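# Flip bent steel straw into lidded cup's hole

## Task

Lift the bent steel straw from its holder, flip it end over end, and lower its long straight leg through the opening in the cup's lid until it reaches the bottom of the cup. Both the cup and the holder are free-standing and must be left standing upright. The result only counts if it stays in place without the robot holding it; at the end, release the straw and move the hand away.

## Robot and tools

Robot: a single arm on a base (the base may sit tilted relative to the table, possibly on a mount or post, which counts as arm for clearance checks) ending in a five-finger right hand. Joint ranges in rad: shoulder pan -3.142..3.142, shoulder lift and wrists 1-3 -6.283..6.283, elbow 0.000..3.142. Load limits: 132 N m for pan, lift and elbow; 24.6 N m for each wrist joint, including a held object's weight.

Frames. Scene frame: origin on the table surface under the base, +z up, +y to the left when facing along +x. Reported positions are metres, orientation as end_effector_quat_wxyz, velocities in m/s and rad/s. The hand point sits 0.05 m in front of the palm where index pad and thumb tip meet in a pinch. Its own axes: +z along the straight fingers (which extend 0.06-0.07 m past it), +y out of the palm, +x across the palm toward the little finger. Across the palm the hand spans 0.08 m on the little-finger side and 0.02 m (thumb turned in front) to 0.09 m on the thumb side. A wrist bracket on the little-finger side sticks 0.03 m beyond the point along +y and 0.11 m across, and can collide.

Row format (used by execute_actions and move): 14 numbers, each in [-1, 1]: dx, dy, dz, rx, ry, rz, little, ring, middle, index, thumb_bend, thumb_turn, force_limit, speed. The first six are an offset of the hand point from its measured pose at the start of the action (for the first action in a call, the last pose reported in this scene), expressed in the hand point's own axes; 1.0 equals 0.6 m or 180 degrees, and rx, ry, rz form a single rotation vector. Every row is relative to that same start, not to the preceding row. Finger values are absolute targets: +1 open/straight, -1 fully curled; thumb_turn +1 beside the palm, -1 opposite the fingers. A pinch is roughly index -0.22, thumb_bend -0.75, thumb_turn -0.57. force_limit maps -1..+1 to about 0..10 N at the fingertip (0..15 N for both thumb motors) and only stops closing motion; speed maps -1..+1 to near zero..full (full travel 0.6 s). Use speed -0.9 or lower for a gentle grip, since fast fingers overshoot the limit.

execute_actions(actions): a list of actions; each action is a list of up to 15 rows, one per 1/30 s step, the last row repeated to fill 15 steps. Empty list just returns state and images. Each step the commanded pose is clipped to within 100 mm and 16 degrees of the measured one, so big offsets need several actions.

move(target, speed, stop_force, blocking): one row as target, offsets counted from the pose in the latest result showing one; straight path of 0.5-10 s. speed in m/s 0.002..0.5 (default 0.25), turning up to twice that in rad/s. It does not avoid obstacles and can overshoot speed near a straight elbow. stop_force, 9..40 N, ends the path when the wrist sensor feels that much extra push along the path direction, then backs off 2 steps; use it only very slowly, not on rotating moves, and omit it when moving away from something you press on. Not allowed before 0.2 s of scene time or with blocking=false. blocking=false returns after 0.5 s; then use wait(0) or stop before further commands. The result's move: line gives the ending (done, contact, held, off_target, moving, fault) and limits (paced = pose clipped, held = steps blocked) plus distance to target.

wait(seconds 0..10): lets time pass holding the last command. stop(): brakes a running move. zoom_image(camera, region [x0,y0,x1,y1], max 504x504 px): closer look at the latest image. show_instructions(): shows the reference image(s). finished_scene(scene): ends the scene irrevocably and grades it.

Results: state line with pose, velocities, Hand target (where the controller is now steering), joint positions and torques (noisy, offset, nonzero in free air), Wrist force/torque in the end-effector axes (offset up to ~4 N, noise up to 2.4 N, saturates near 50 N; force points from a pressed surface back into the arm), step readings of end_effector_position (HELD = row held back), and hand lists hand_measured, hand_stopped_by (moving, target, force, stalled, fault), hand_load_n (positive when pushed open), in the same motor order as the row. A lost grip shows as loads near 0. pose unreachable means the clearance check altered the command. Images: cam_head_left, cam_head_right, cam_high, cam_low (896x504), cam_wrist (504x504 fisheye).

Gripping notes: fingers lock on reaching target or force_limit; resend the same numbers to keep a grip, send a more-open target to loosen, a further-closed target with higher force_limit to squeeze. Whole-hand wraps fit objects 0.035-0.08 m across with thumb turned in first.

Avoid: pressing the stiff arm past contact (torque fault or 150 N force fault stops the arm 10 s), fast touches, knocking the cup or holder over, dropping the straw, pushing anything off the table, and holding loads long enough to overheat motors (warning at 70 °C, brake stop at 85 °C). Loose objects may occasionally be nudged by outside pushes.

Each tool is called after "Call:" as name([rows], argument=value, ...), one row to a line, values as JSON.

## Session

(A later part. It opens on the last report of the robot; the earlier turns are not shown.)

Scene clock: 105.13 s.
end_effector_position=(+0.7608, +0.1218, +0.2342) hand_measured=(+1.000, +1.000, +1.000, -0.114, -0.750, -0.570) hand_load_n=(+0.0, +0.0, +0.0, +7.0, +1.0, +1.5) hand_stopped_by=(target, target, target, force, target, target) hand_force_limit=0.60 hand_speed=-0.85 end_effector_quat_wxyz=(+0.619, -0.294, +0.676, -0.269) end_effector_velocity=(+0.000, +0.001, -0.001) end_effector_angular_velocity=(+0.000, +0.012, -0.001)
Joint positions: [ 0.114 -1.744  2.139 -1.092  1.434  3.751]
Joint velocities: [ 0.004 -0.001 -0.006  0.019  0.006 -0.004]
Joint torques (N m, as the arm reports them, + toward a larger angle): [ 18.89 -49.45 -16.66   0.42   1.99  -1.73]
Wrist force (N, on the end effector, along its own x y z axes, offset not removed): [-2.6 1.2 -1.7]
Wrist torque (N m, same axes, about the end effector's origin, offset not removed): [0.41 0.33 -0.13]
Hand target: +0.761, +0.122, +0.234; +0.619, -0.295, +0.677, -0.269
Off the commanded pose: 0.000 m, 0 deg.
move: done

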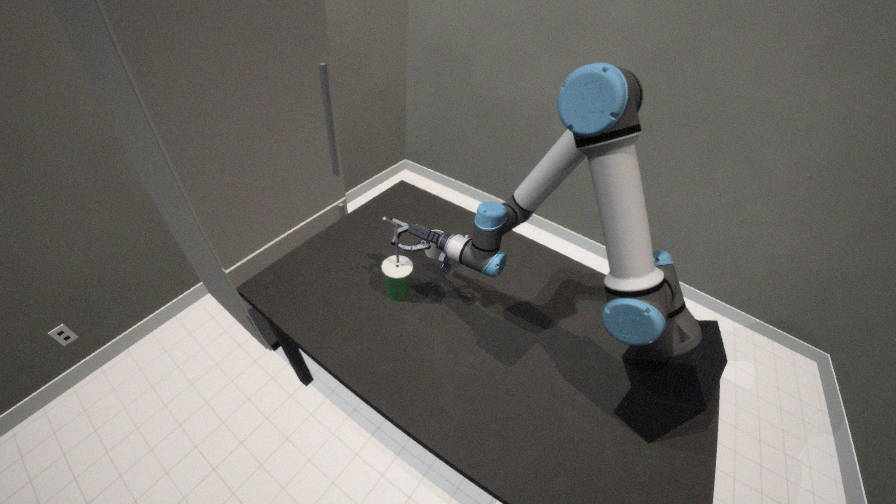

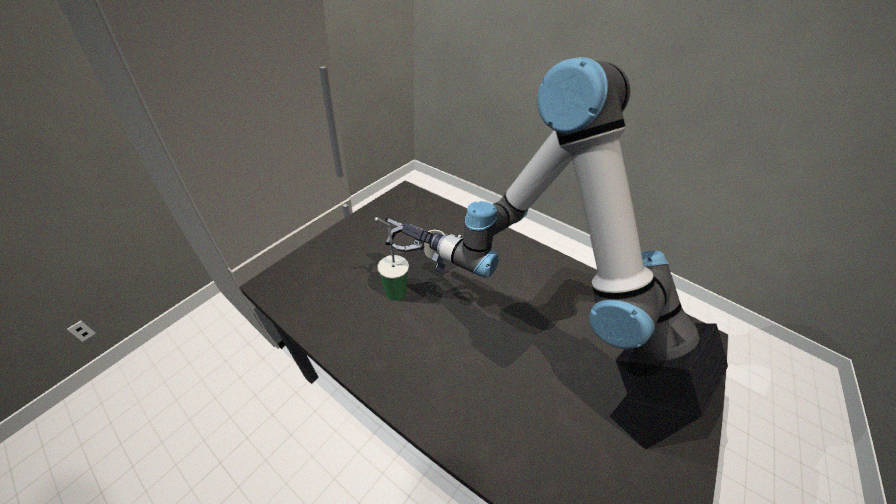

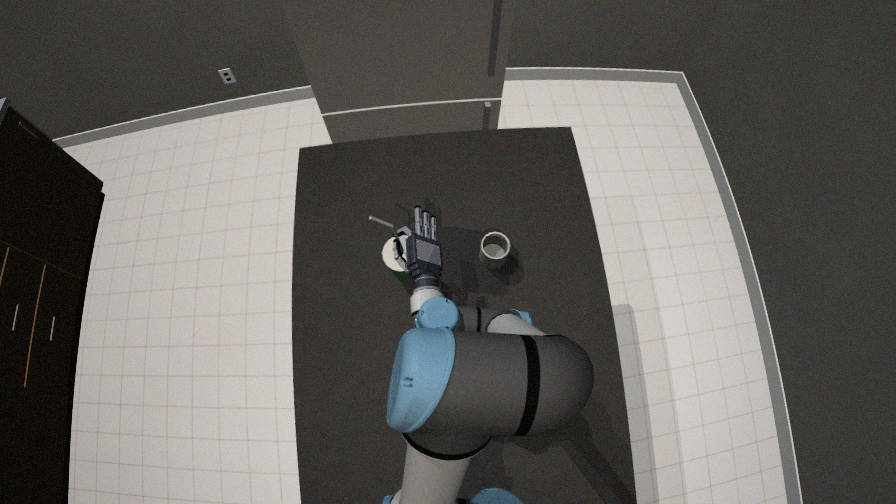

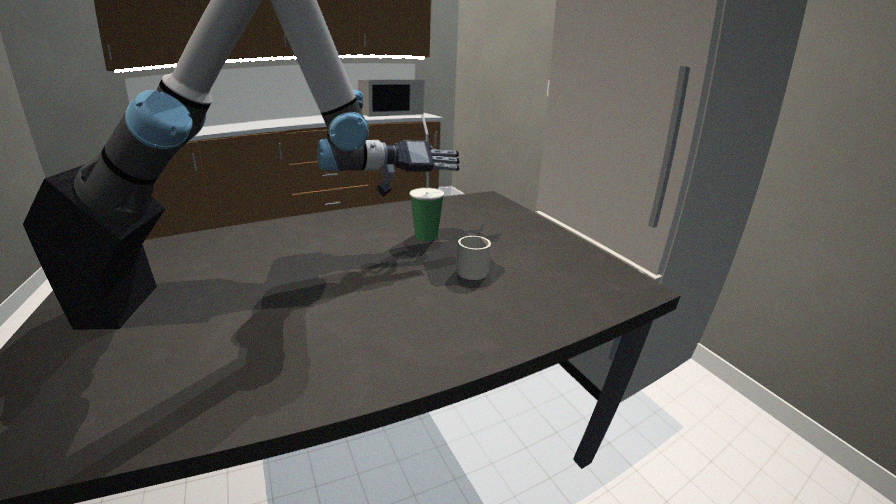

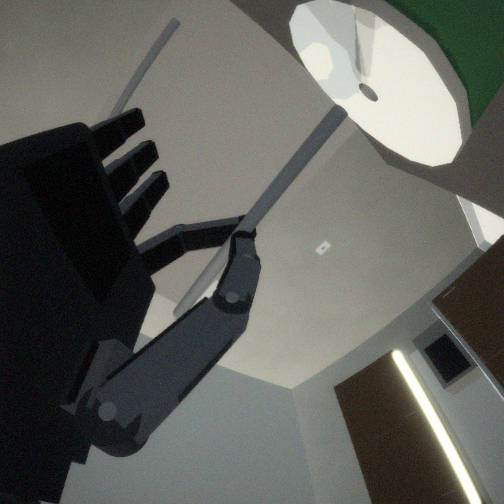

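Call:
move(target=[0.002,0.012,0.0005,0,0,0,1,1,1,-0.4,-0.75,-0.57,0.6,-0.85], speed=0.03)

Call:
zoom_image(camera="cam_head_left", region=[375,240,425,290])

Call:
zoom_image(camera="cam_low", region=[400,160,450,210])

Call:
zoom_image(camera="cam_wrist", region=[280,30,420,170])

Scene clock: 109.77 s.
end_effector_position=(+0.7606, +0.1257, +0.2283) hand_measured=(+1.000, +1.000, +1.000, -0.114, -0.750, -0.570) hand_load_n=(+0.0, +0.0, +0.0, +7.0, +1.0, +1.5) hand_stopped_by=(target, target, target, force, target, target) hand_force_limit=0.60 hand_speed=-0.85 end_effector_quat_wxyz=(+0.619, -0.294, +0.676, -0.269) end_effector_velocity=(-0.000, +0.001, -0.002) end_effector_angular_velocity=(-0.000, +0.001, -0.002)
Joint positions: [ 0.123 -1.725  2.138 -1.109  1.441  3.745]
Joint velocities: [ 0.003  0.005  0.001 -0.005  0.005 -0.002]
Joint torques (N m, as the arm reports them, + toward a larger angle): [ 20.33 -23.74 -18.27  -3.     2.44  -1.69]
Wrist force (N, on the end effector, along its own x y z axes, offset not removed): [-0.3 3.7 0.2]
Wrist torque (N m, same axes, about the end effector's origin, offset not removed): [0.38 0.20 0.27]
Hand target: +0.761, +0.126, +0.228; +0.619, -0.294, +0.676, -0.269
Off the commanded pose: 0.000 m, 0 deg.
move: done

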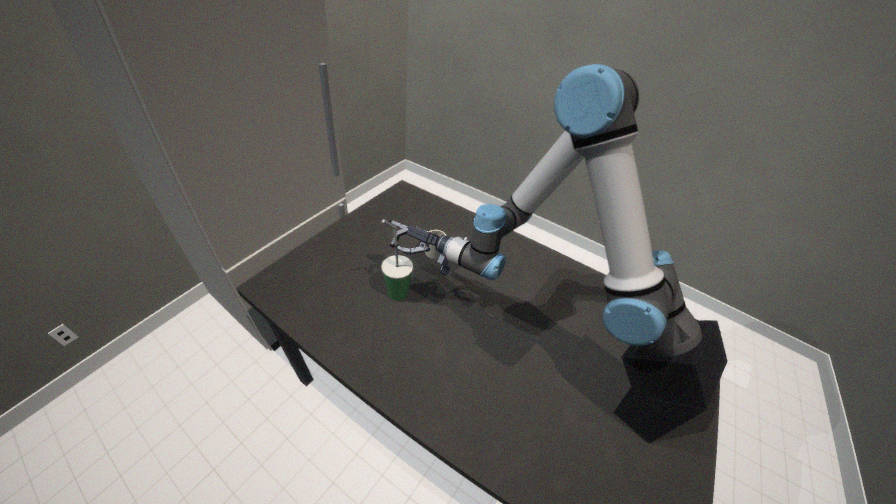

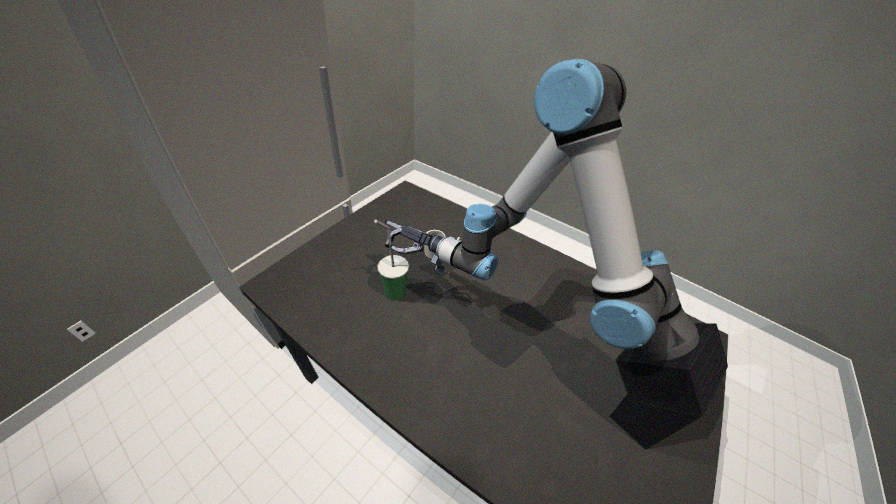

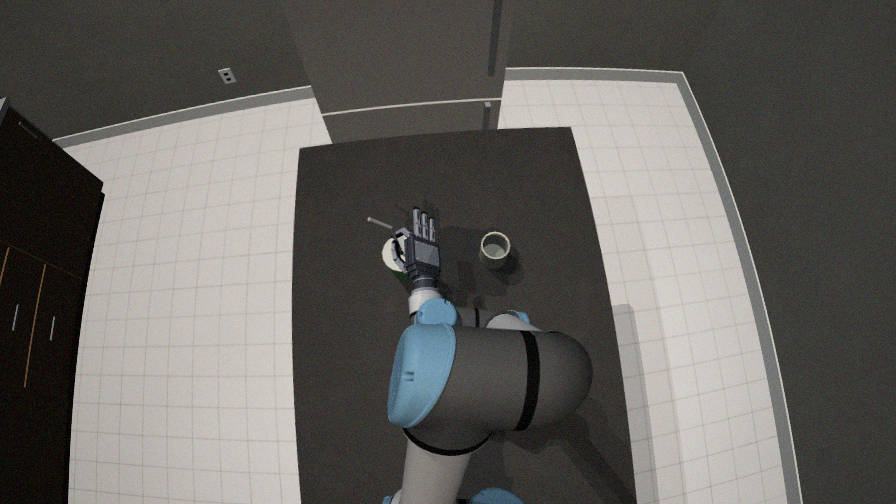

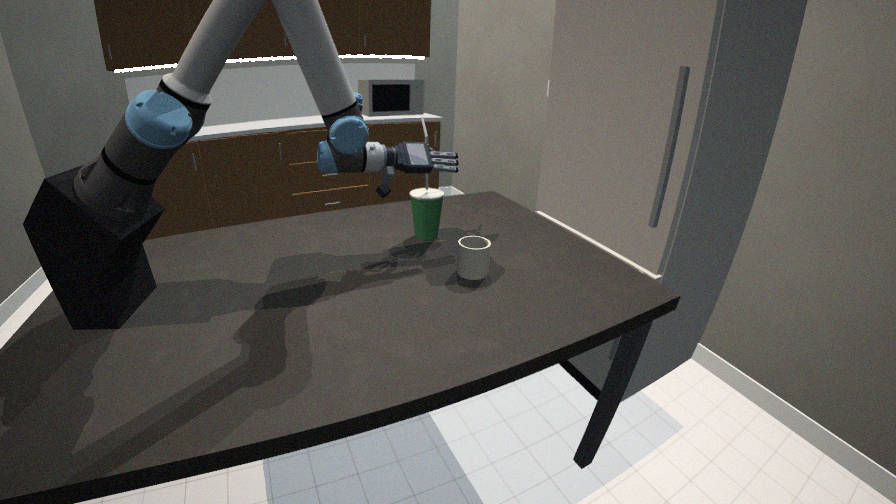

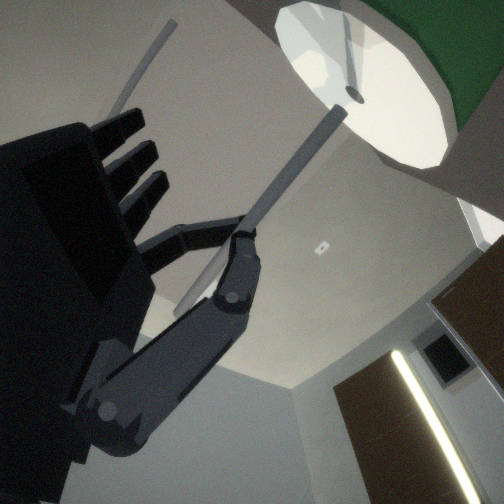

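Region (375, 240, 425, 290) of cam_head_left's 896x504 image, scaled by 10.080, with more detail than that image has.

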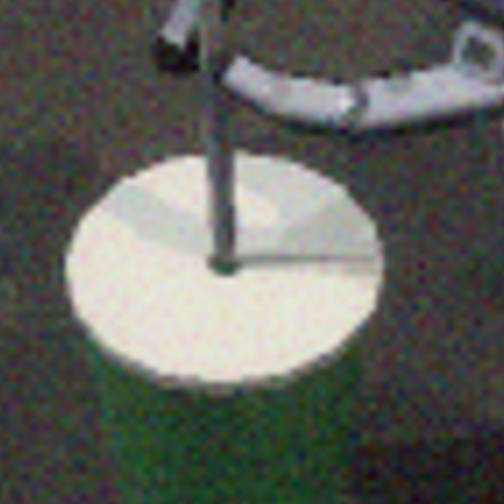

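Region (400, 160, 450, 210) of cam_low's 896x504 image, scaled by 10.080, with more detail than that image has.

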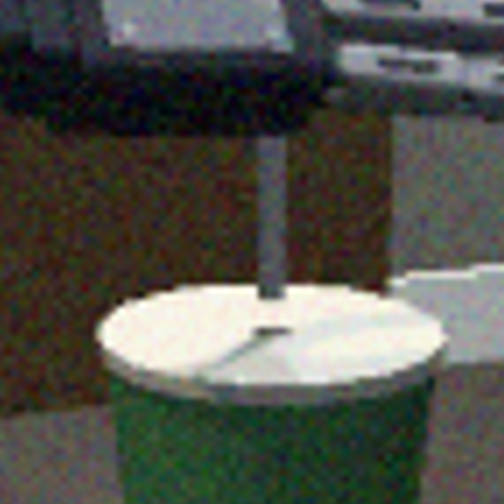

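Region (280, 30, 420, 170) of cam_wrist's 504x504 image, scaled by 3.600, with more detail than that image has.

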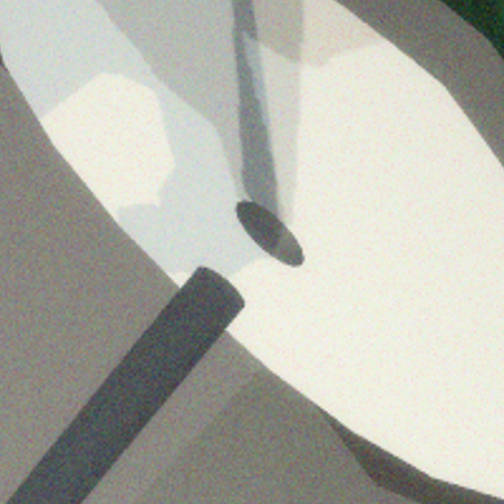

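Aligned. Down 2 cm.

Call:
move(target=[0.0225,0.0245,0.003,0,0,0,1,1,1,-0.4,-0.75,-0.57,0.6,-0.85], speed=0.015)

Call:
zoom_image(camera="cam_wrist", region=[260,30,420,190])

Scene clock: 114.10 s.
end_effector_position=(+0.7606, +0.1259, +0.2085) hand_measured=(+1.000, +1.000, +1.000, -0.114, -0.750, -0.570) hand_load_n=(+0.0, +0.0, +0.0, +7.0, +1.0, +1.5) hand_stopped_by=(target, target, target, force, target, target) hand_force_limit=0.60 hand_speed=-0.85 end_effector_quat_wxyz=(+0.619, -0.294, +0.676, -0.269) end_effector_velocity=(+0.000, +0.000, -0.003) end_effector_angular_velocity=(+0.000, +0.000, +0.001)
Joint positions: [ 0.116 -1.676  2.134 -1.155  1.436  3.75 ]
Joint velocities: [-0.001  0.007 -0.002 -0.005 -0.001  0.001]
Joint torques (N m, as the arm reports them, + toward a larger angle): [  6.27 -24.39 -16.85  -3.07  -2.93   1.45]
Wrist force (N, on the end effector, along its own x y z axes, offset not removed): [-3.0 -1.4 1.8]
Wrist torque (N m, same axes, about the end effector's origin, offset not removed): [-0.35 0.28 -0.30]
Hand target: +0.761, +0.126, +0.208; +0.619, -0.294, +0.676, -0.269
Off the commanded pose: 0.000 m, 0 deg.
move: done

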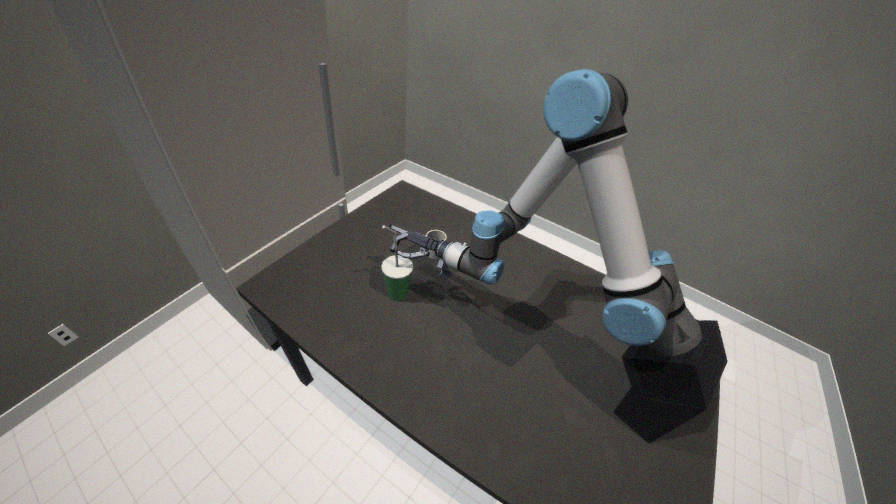

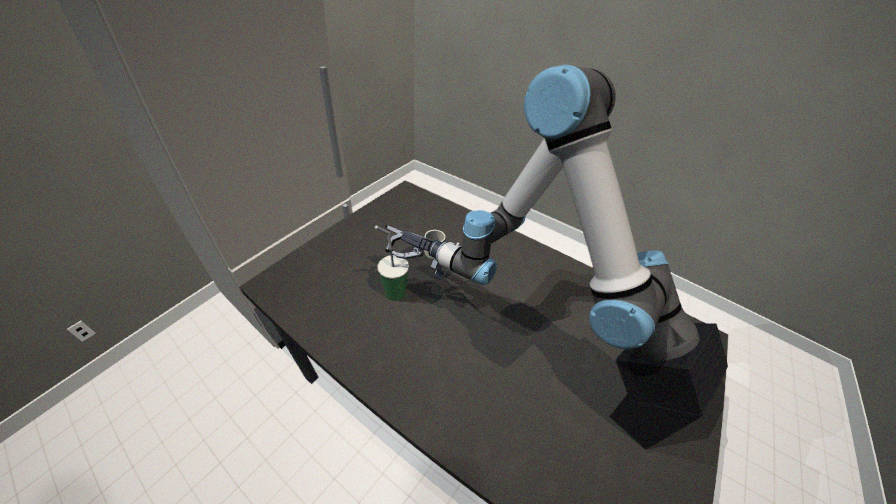

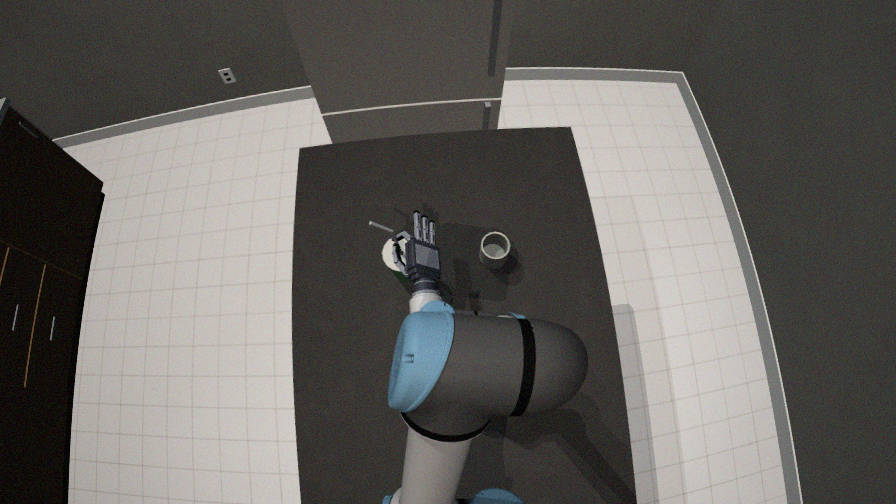

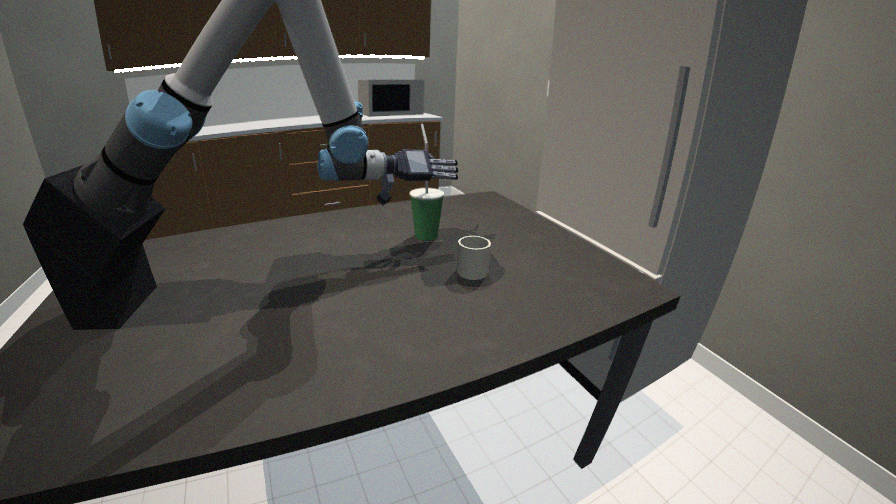

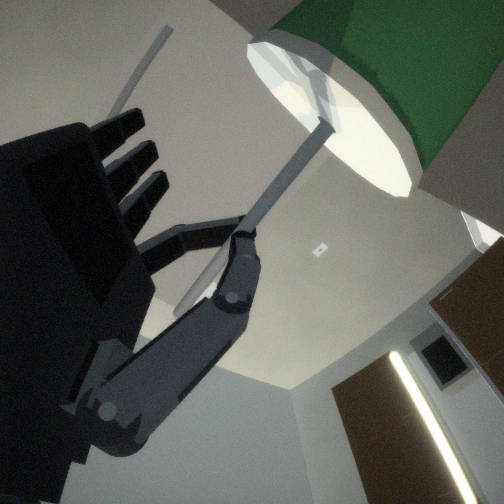

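Region (260, 30, 420, 190) of cam_wrist's 504x504 image, scaled by 3.150, with more detail than that image has.

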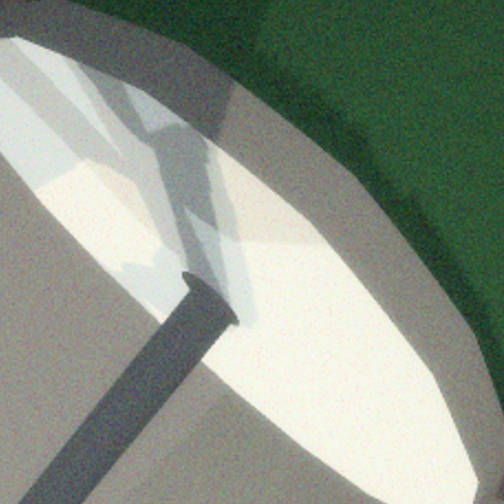

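Call:
move(target=[0.051,0.055,0.0065,0,0,0,1,1,1,-0.4,-0.75,-0.57,0.6,-0.85], speed=0.03)

Call:
move(target=[0,0,0,0,0,0,1,1,1,0.0,-0.75,-0.57,0.6,-0.93])

Call:
zoom_image(camera="cam_head_left", region=[360,220,440,300])

Scene clock: 120.27 s.
end_effector_position=(+0.7605, +0.1261, +0.1635) hand_measured=(+1.000, +1.000, +1.000, -0.114, -0.750, -0.570) hand_load_n=(+0.0, +0.0, +0.0, +7.0, +1.0, +1.5) hand_stopped_by=(target, target, target, force, target, target) hand_force_limit=0.60 hand_speed=-0.85 end_effector_quat_wxyz=(+0.619, -0.294, +0.676, -0.269) end_effector_velocity=(+0.000, -0.000, -0.003) end_effector_angular_velocity=(-0.000, +0.000, -0.001)
Joint positions: [ 0.102 -1.561  2.117 -1.254  1.425  3.759]
Joint velocities: [-0.     0.007 -0.001 -0.005  0.001  0.   ]
Joint torques (N m, as the arm reports them, + toward a larger angle): [  7.55 -23.73 -13.79  -2.85  -2.92   1.61]
Wrist force (N, on the end effector, along its own x y z axes, offset not removed): [0.7 -1.1 2.0]
Wrist torque (N m, same axes, about the end effector's origin, offset not removed): [-0.14 -0.36 -0.10]
Hand target: +0.760, +0.126, +0.163; +0.619, -0.294, +0.676, -0.269
Off the commanded pose: 0.000 m, 0 deg.
move: done

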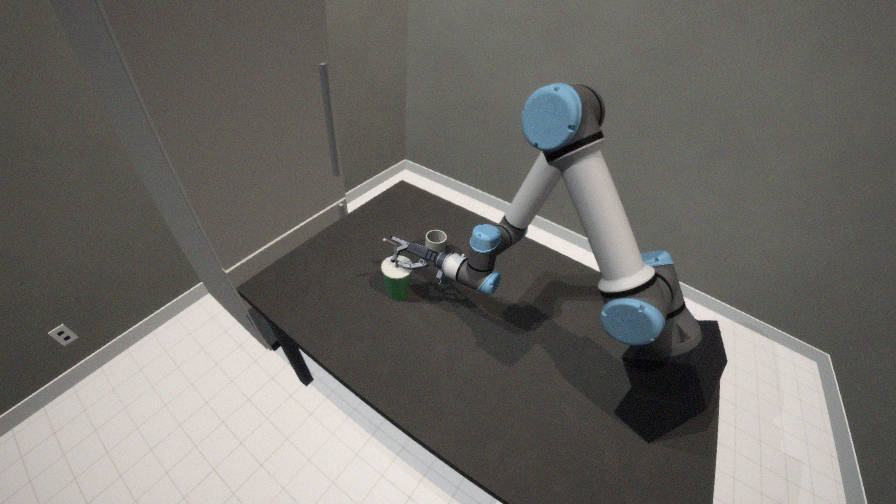

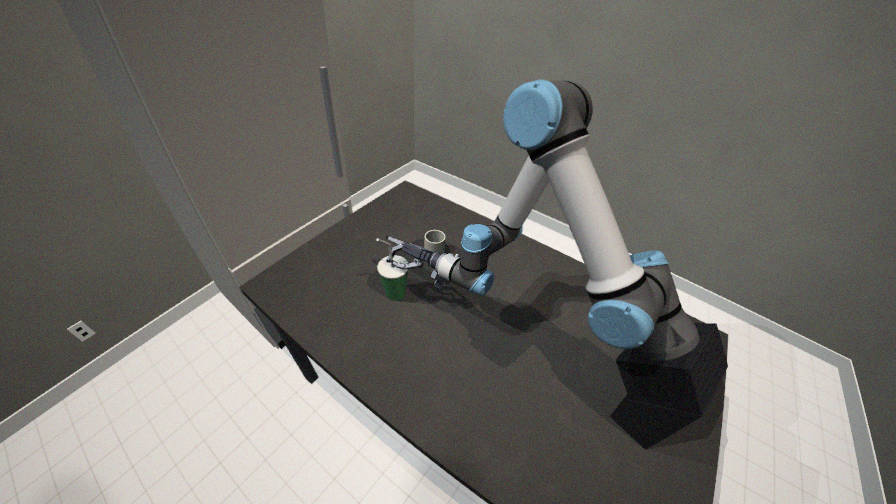

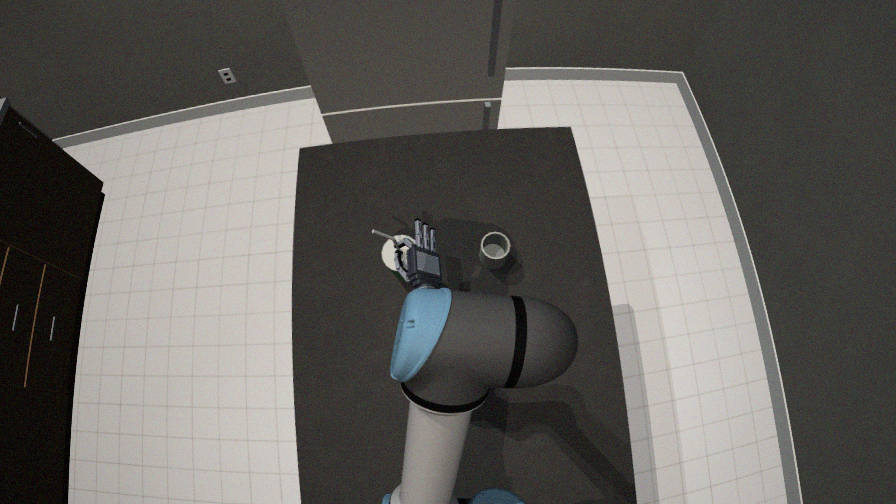

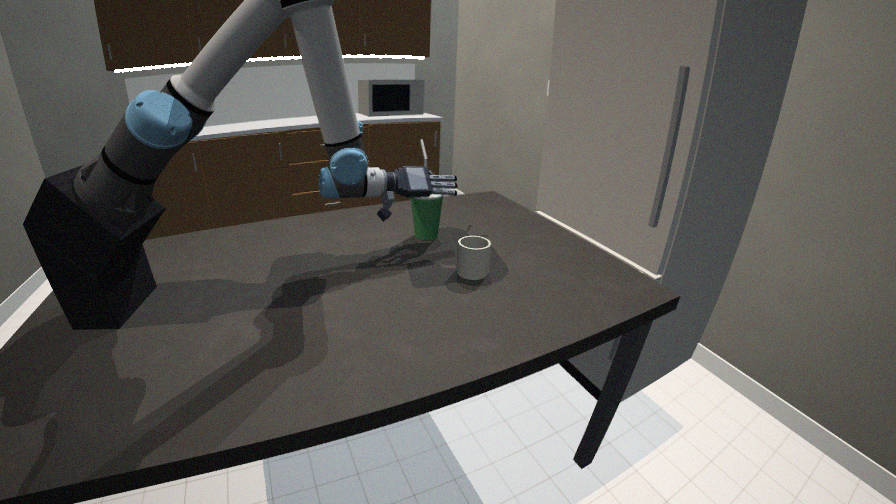

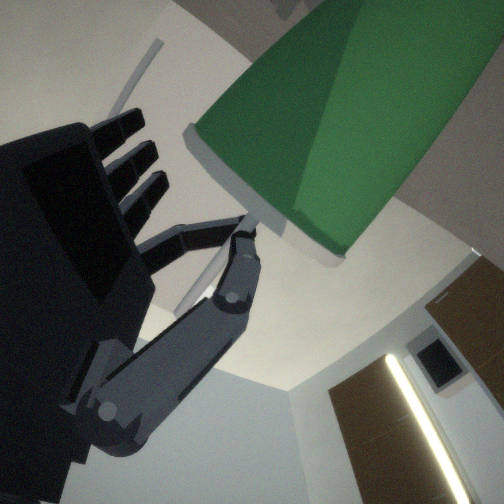

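Scene clock: 121.50 s.
end_effector_position=(+0.7605, +0.1261, +0.1635) hand_measured=(+1.000, +1.000, +1.000, +0.000, -0.750, -0.570) hand_load_n=(+0.0, +0.0, +0.0, +0.0, +0.0, +0.0) hand_stopped_by=(target, target, target, target, target, target) hand_force_limit=0.60 hand_speed=-0.93 end_effector_quat_wxyz=(+0.619, -0.294, +0.676, -0.269) end_effector_velocity=(-0.000, -0.000, +0.001) end_effector_angular_velocity=(-0.000, -0.001, -0.001)
Joint positions: [ 0.102 -1.561  2.117 -1.254  1.425  3.759]
Joint velocities: [-0.001 -0.001  0.001 -0.001  0.     0.   ]
Joint torques (N m, as the arm reports them, + toward a larger angle): [ 14.21 -52.69  -2.13   0.29  -1.19   0.51]
Wrist force (N, on the end effector, along its own x y z axes, offset not removed): [0.1 -1.3 2.6]
Wrist torque (N m, same axes, about the end effector's origin, offset not removed): [-0.44 0.08 0.18]
Hand target: +0.760, +0.126, +0.164; +0.619, -0.294, +0.676, -0.269
Off the commanded pose: 0.000 m, 0 deg.
move: done

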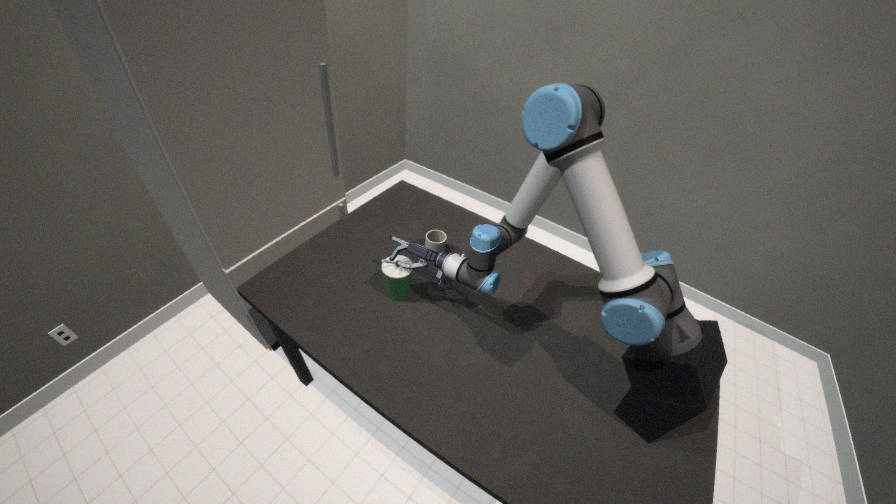

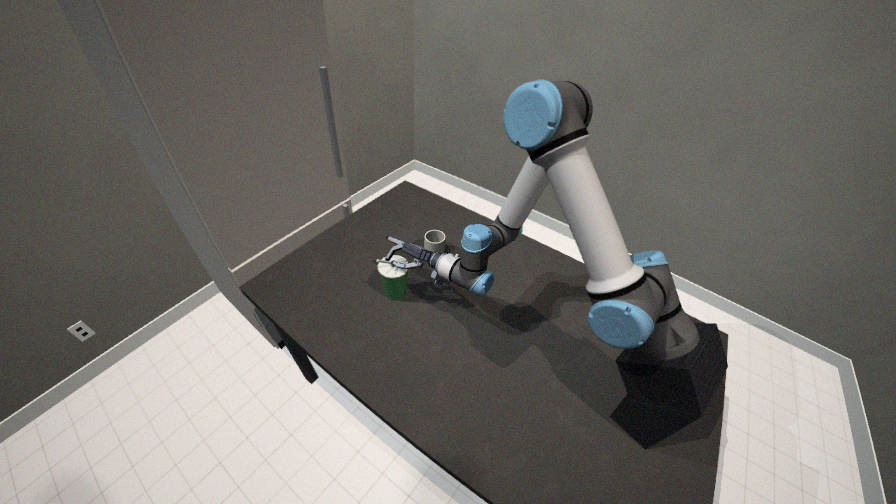

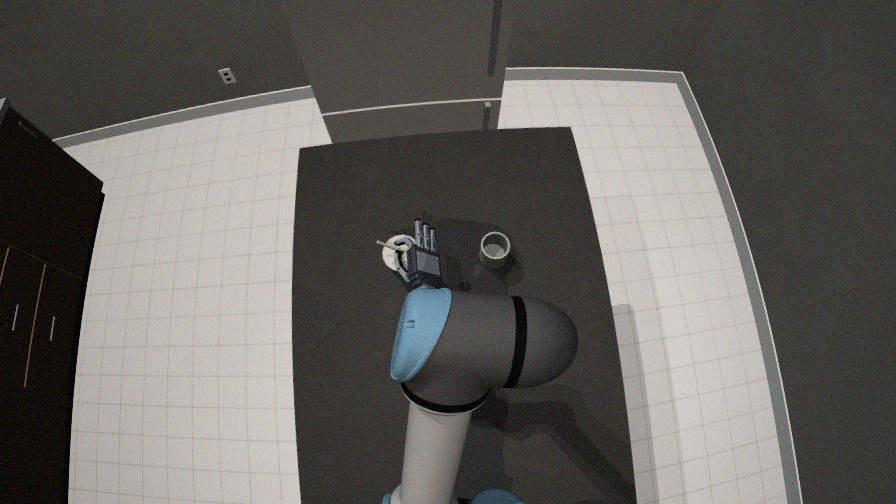

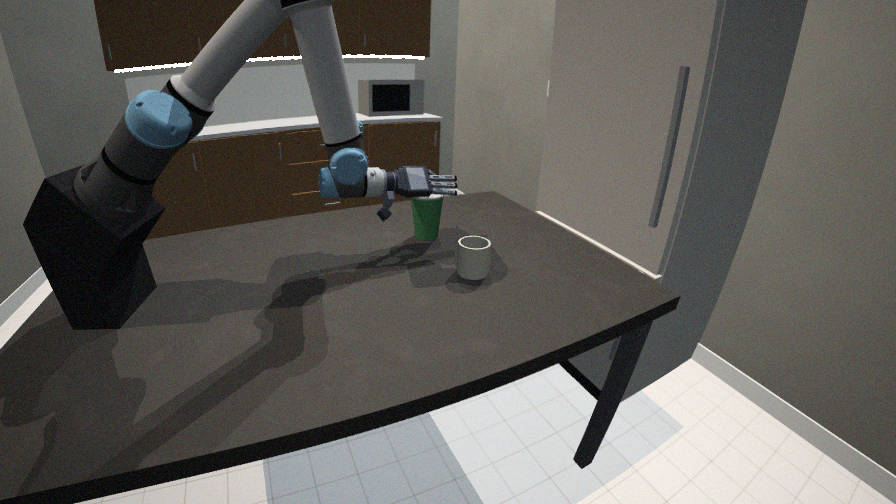

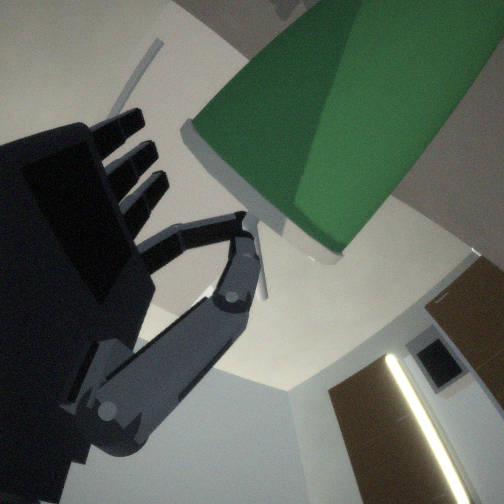

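Region (360, 220, 440, 300) of cam_head_left's 896x504 image, scaled by 6.300, with more detail than that image has.

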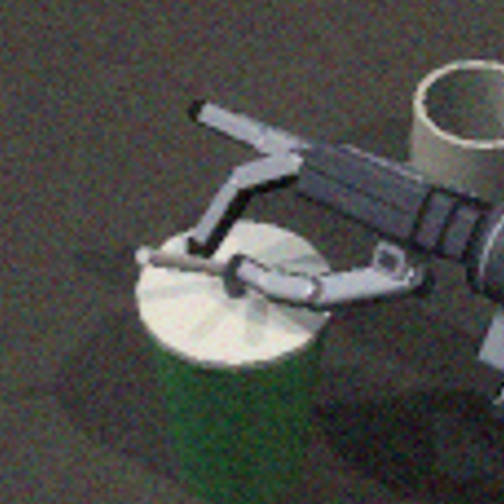

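Call:
move(target=[0,-0.17,-0.02,0,0,0,1,1,1,1,-0.75,-0.57,0.6,0.5], speed=0.1)

Scene clock: 127.50 s.
end_effector_position=(+0.7553, +0.0565, +0.2387) hand_measured=(+1.000, +1.000, +1.000, +1.000, -0.750, -0.570) hand_load_n=(+0.0, +0.0, +0.0, +0.0, +0.0, +0.0) hand_stopped_by=(target, target, target, target, target, target) hand_force_limit=0.60 hand_speed=0.50 end_effector_quat_wxyz=(+0.619, -0.294, +0.676, -0.269) end_effector_velocity=(+0.000, -0.001, +0.003) end_effector_angular_velocity=(-0.000, -0.002, +0.002)
Joint positions: [-0.076 -1.827  2.174 -1.07   1.29   3.878]
Joint velocities: [-0.005 -0.007  0.     0.004 -0.006  0.004]
Joint torques (N m, as the arm reports them, + toward a larger angle): [  5.11 -47.19  -1.51   0.15  -2.48   1.84]
Wrist force (N, on the end effector, along its own x y z axes, offset not removed): [1.0 1.6 2.6]
Wrist torque (N m, same axes, about the end effector's origin, offset not removed): [0.06 -0.55 -0.02]
Hand target: +0.755, +0.056, +0.239; +0.619, -0.294, +0.676, -0.269
Off the commanded pose: 0.000 m, 0 deg.
move: done

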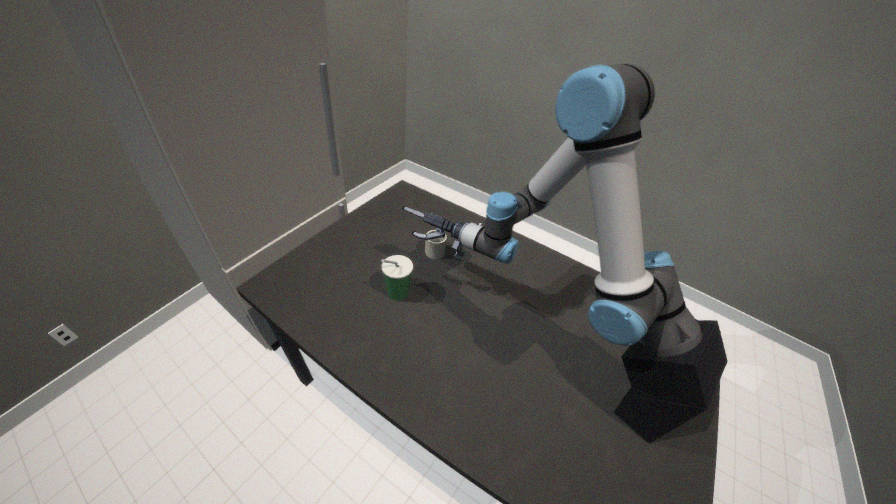

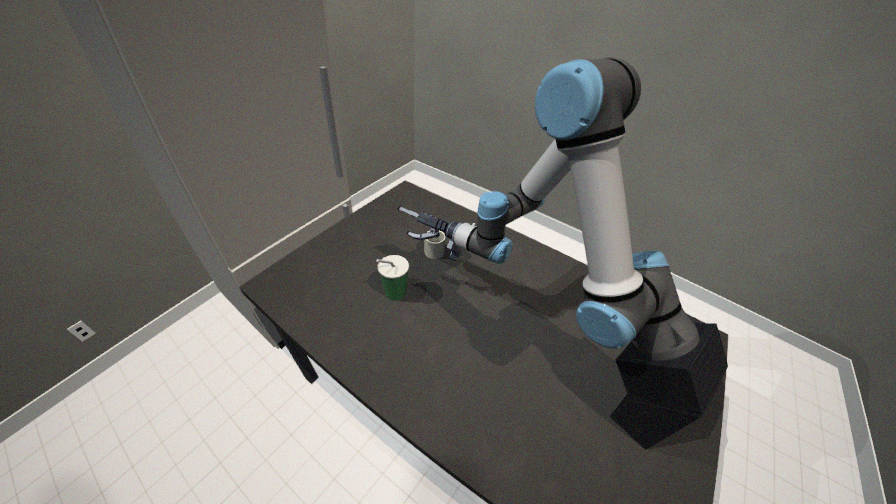

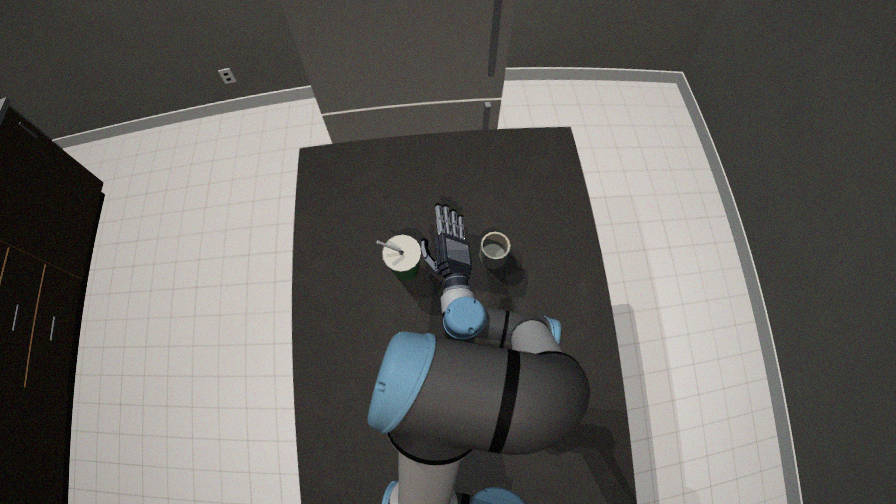

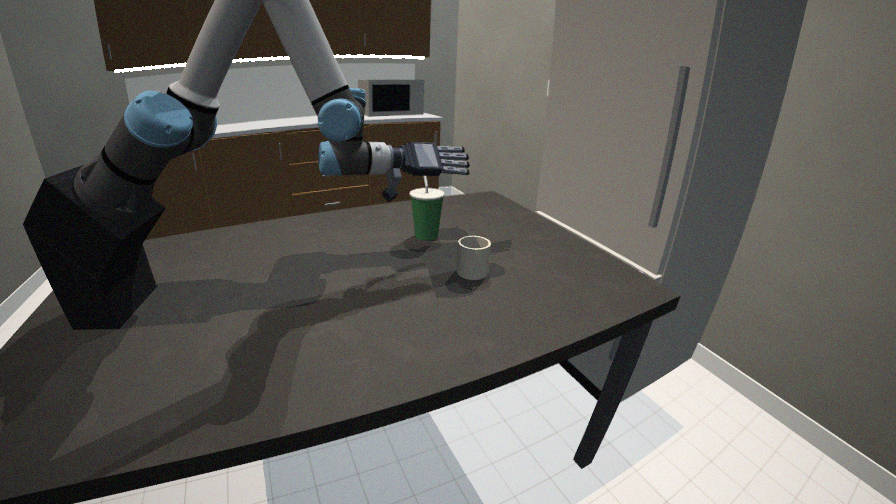

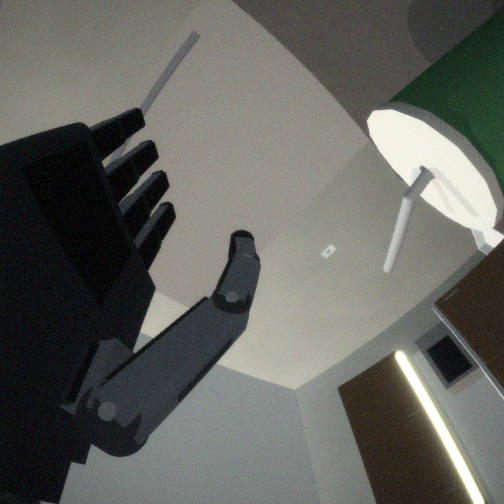

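Call:
finished_scene(scene=2)

The scene is finished: the task was done.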